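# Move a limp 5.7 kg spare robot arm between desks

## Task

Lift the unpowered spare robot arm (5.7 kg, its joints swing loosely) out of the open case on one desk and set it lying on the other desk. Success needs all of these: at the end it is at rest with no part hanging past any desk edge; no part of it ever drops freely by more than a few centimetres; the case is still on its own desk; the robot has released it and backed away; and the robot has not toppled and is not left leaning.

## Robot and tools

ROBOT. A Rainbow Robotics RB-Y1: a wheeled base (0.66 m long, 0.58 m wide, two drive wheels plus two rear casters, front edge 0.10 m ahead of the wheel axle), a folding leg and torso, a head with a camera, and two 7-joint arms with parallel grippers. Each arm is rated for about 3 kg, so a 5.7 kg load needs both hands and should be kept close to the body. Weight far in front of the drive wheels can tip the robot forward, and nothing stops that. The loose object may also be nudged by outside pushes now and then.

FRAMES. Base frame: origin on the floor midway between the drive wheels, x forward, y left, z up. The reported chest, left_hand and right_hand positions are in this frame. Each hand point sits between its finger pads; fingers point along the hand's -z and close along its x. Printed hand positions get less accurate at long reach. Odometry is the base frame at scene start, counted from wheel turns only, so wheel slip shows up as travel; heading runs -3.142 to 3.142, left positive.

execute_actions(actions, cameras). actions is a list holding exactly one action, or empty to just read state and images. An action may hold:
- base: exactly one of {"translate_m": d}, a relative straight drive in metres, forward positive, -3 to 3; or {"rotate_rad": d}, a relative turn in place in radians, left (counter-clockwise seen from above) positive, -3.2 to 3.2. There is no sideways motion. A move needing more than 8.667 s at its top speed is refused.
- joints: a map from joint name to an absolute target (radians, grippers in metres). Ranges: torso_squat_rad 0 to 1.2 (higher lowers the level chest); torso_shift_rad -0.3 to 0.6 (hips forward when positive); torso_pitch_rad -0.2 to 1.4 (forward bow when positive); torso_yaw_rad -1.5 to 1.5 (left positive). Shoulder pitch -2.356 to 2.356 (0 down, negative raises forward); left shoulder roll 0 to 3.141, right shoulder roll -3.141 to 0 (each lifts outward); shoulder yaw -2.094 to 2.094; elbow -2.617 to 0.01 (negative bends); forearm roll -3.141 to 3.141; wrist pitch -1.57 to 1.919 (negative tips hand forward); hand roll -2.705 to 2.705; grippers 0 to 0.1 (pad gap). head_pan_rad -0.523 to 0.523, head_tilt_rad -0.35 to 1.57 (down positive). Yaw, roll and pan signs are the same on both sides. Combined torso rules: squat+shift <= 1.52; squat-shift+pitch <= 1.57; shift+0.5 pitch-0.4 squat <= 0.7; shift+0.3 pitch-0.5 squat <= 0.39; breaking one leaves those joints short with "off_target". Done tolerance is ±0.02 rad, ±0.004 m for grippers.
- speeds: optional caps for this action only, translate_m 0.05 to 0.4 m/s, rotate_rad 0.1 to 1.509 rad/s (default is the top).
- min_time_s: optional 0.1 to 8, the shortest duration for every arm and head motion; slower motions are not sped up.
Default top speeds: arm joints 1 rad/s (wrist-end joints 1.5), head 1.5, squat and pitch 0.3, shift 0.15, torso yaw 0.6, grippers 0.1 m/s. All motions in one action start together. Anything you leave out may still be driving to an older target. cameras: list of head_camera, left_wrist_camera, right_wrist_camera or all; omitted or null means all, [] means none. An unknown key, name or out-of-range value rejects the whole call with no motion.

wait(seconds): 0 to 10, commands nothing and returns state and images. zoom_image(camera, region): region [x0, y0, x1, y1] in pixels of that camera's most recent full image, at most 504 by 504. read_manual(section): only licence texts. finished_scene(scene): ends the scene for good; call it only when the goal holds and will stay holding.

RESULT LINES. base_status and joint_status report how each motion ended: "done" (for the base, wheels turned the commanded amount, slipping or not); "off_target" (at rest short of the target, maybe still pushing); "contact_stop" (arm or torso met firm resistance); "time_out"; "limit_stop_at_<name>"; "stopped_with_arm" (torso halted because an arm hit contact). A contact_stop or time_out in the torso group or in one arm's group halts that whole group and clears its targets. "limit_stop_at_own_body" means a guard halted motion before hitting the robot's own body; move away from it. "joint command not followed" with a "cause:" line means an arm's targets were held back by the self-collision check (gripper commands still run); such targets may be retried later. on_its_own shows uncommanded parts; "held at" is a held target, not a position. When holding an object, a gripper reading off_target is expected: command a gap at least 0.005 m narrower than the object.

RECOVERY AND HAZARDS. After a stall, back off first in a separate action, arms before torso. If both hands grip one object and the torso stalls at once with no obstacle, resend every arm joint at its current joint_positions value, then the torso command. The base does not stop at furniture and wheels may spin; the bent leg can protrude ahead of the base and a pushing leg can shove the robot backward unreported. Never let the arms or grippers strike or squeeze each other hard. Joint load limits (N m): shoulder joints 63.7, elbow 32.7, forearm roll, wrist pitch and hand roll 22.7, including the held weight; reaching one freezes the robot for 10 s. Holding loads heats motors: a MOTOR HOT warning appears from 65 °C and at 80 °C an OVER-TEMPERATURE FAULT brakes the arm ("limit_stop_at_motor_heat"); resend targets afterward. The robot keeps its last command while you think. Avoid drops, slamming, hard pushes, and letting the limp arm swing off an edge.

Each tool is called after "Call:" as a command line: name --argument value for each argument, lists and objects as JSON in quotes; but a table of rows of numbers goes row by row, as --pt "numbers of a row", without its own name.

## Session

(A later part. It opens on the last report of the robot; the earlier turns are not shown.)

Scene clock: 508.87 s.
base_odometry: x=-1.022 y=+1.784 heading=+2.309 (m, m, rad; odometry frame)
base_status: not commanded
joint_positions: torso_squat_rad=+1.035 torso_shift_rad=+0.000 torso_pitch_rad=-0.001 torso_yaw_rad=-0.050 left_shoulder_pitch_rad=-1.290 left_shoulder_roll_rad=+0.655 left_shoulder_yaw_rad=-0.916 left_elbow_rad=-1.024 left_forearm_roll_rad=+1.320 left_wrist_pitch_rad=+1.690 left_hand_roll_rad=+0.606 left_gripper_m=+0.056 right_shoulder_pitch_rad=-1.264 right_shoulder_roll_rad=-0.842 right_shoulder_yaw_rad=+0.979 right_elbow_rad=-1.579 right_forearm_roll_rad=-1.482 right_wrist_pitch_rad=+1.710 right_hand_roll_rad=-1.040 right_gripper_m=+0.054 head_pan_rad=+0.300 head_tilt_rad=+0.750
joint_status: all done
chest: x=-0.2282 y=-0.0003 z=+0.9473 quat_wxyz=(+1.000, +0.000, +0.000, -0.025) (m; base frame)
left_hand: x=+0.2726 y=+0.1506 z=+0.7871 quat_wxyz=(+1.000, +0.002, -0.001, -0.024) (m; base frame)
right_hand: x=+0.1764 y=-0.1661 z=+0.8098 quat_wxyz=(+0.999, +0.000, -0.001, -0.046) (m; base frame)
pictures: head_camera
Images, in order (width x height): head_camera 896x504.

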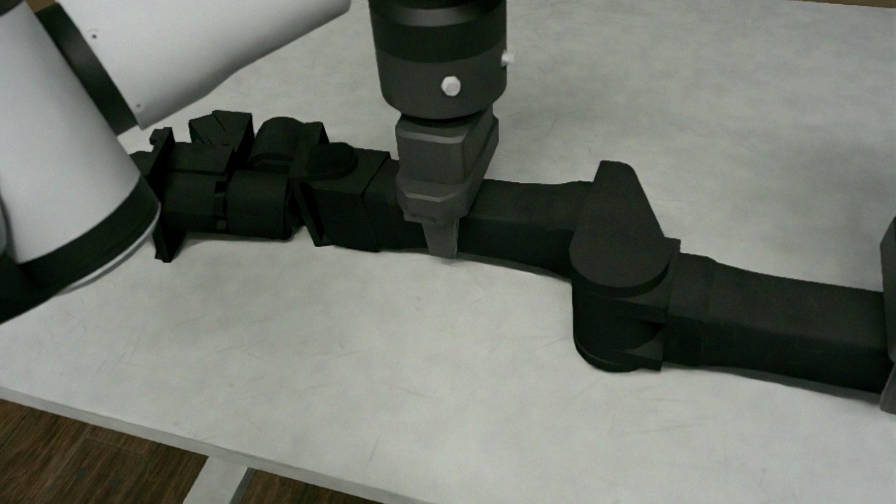

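Rested. Release, rise, back away.

Call:
execute_actions --actions '[{"joints":{"left_gripper_m":0.1,"right_gripper_m":0.1,"head_pan_rad":0.05}}]' --cameras '["head_camera"]'

Call:
execute_actions --actions '[{"joints":{"torso_squat_rad":0.75}}]' --cameras '["head_camera"]'

Call:
execute_actions --actions '[{"base":{"translate_m":-0.7},"joints":{"torso_squat_rad":0.4,"head_tilt_rad":0.6}}]' --cameras '["head_camera"]'

Scene clock: 514.93 s.
base_odometry: x=-1.022 y=+1.784 heading=+2.309 (m, m, rad; odometry frame)
base_status: not commanded
joint_positions: torso_squat_rad=+1.035 torso_shift_rad=+0.000 torso_pitch_rad=+0.000 torso_yaw_rad=-0.050 left_shoulder_pitch_rad=-1.290 left_shoulder_roll_rad=+0.654 left_shoulder_yaw_rad=-0.915 left_elbow_rad=-1.024 left_forearm_roll_rad=+1.320 left_wrist_pitch_rad=+1.690 left_hand_roll_rad=+0.606 left_gripper_m=+0.100 right_shoulder_pitch_rad=-1.264 right_shoulder_roll_rad=-0.841 right_shoulder_yaw_rad=+0.979 right_elbow_rad=-1.579 right_forearm_roll_rad=-1.482 right_wrist_pitch_rad=+1.710 right_hand_roll_rad=-1.040 right_gripper_m=+0.100 head_pan_rad=+0.050 head_tilt_rad=+0.750
joint_status: all done
chest: x=-0.2281 y=-0.0003 z=+0.9473 quat_wxyz=(+1.000, +0.000, +0.000, -0.025) (m; base frame)
left_hand: x=+0.2729 y=+0.1503 z=+0.7872 quat_wxyz=(+1.000, +0.001, -0.002, -0.024) (m; base frame)
right_hand: x=+0.1764 y=-0.1658 z=+0.8097 quat_wxyz=(+0.999, +0.000, -0.001, -0.045) (m; base frame)
pictures: head_camera
Images, in order (width x height): head_camera 896x504.

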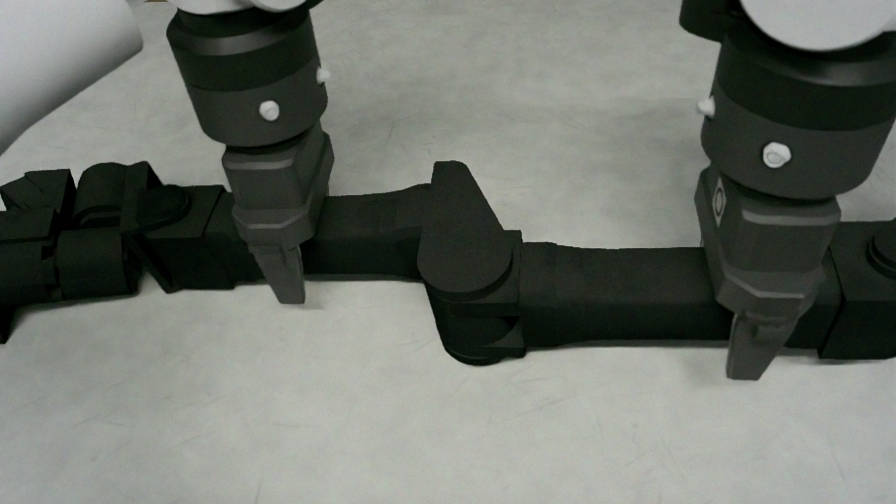

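Scene clock: 516.67 s.
base_odometry: x=-1.022 y=+1.784 heading=+2.309 (m, m, rad; odometry frame)
base_status: not commanded
joint_positions: torso_squat_rad=+0.750 torso_shift_rad=+0.000 torso_pitch_rad=+0.000 torso_yaw_rad=-0.050 left_shoulder_pitch_rad=-1.290 left_shoulder_roll_rad=+0.654 left_shoulder_yaw_rad=-0.915 left_elbow_rad=-1.024 left_forearm_roll_rad=+1.320 left_wrist_pitch_rad=+1.690 left_hand_roll_rad=+0.606 left_gripper_m=+0.100 right_shoulder_pitch_rad=-1.264 right_shoulder_roll_rad=-0.841 right_shoulder_yaw_rad=+0.979 right_elbow_rad=-1.579 right_forearm_roll_rad=-1.482 right_wrist_pitch_rad=+1.710 right_hand_roll_rad=-1.040 right_gripper_m=+0.100 head_pan_rad=+0.050 head_tilt_rad=+0.750
joint_status: all done
chest: x=-0.2280 y=-0.0004 z=+1.1021 quat_wxyz=(+1.000, +0.000, +0.000, -0.025) (m; base frame)
left_hand: x=+0.2730 y=+0.1502 z=+0.9421 quat_wxyz=(+1.000, +0.001, -0.002, -0.025) (m; base frame)
right_hand: x=+0.1764 y=-0.1658 z=+0.9643 quat_wxyz=(+0.999, +0.000, +0.000, -0.045) (m; base frame)
pictures: head_camera
Images, in order (width x height): head_camera 896x504.

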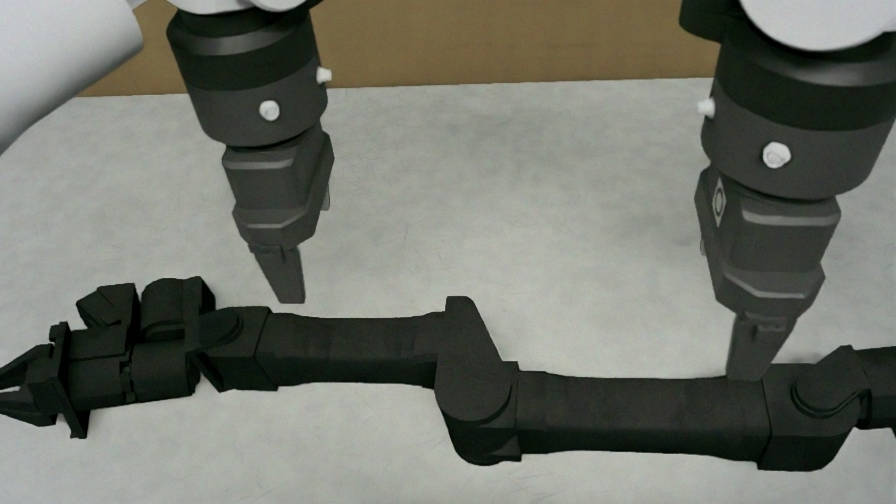

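Scene clock: 519.90 s.
base_odometry: x=-0.551 y=+1.266 heading=+2.310 (m, m, rad; odometry frame)
base_status: done
joint_positions: torso_squat_rad=+0.400 torso_shift_rad=+0.000 torso_pitch_rad=+0.000 torso_yaw_rad=-0.050 left_shoulder_pitch_rad=-1.290 left_shoulder_roll_rad=+0.654 left_shoulder_yaw_rad=-0.915 left_elbow_rad=-1.024 left_forearm_roll_rad=+1.320 left_wrist_pitch_rad=+1.690 left_hand_roll_rad=+0.606 left_gripper_m=+0.100 right_shoulder_pitch_rad=-1.264 right_shoulder_roll_rad=-0.841 right_shoulder_yaw_rad=+0.979 right_elbow_rad=-1.579 right_forearm_roll_rad=-1.482 right_wrist_pitch_rad=+1.710 right_hand_roll_rad=-1.040 right_gripper_m=+0.100 head_pan_rad=+0.050 head_tilt_rad=+0.600
joint_status: all done
chest: x=-0.2281 y=-0.0004 z=+1.2347 quat_wxyz=(+1.000, +0.000, +0.000, -0.025) (m; base frame)
left_hand: x=+0.2729 y=+0.1501 z=+1.0747 quat_wxyz=(+1.000, +0.001, -0.002, -0.025) (m; base frame)
right_hand: x=+0.1763 y=-0.1658 z=+1.0969 quat_wxyz=(+0.999, +0.000, +0.000, -0.045) (m; base frame)
pictures: head_camera
Images, in order (width x height): head_camera 896x504.

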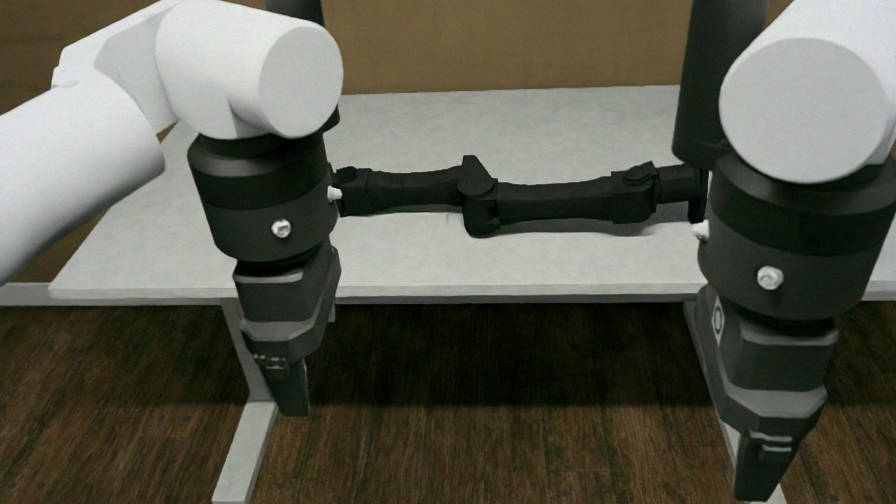

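Call:
finished_scene --scene 1

The scene is finished: the task was done.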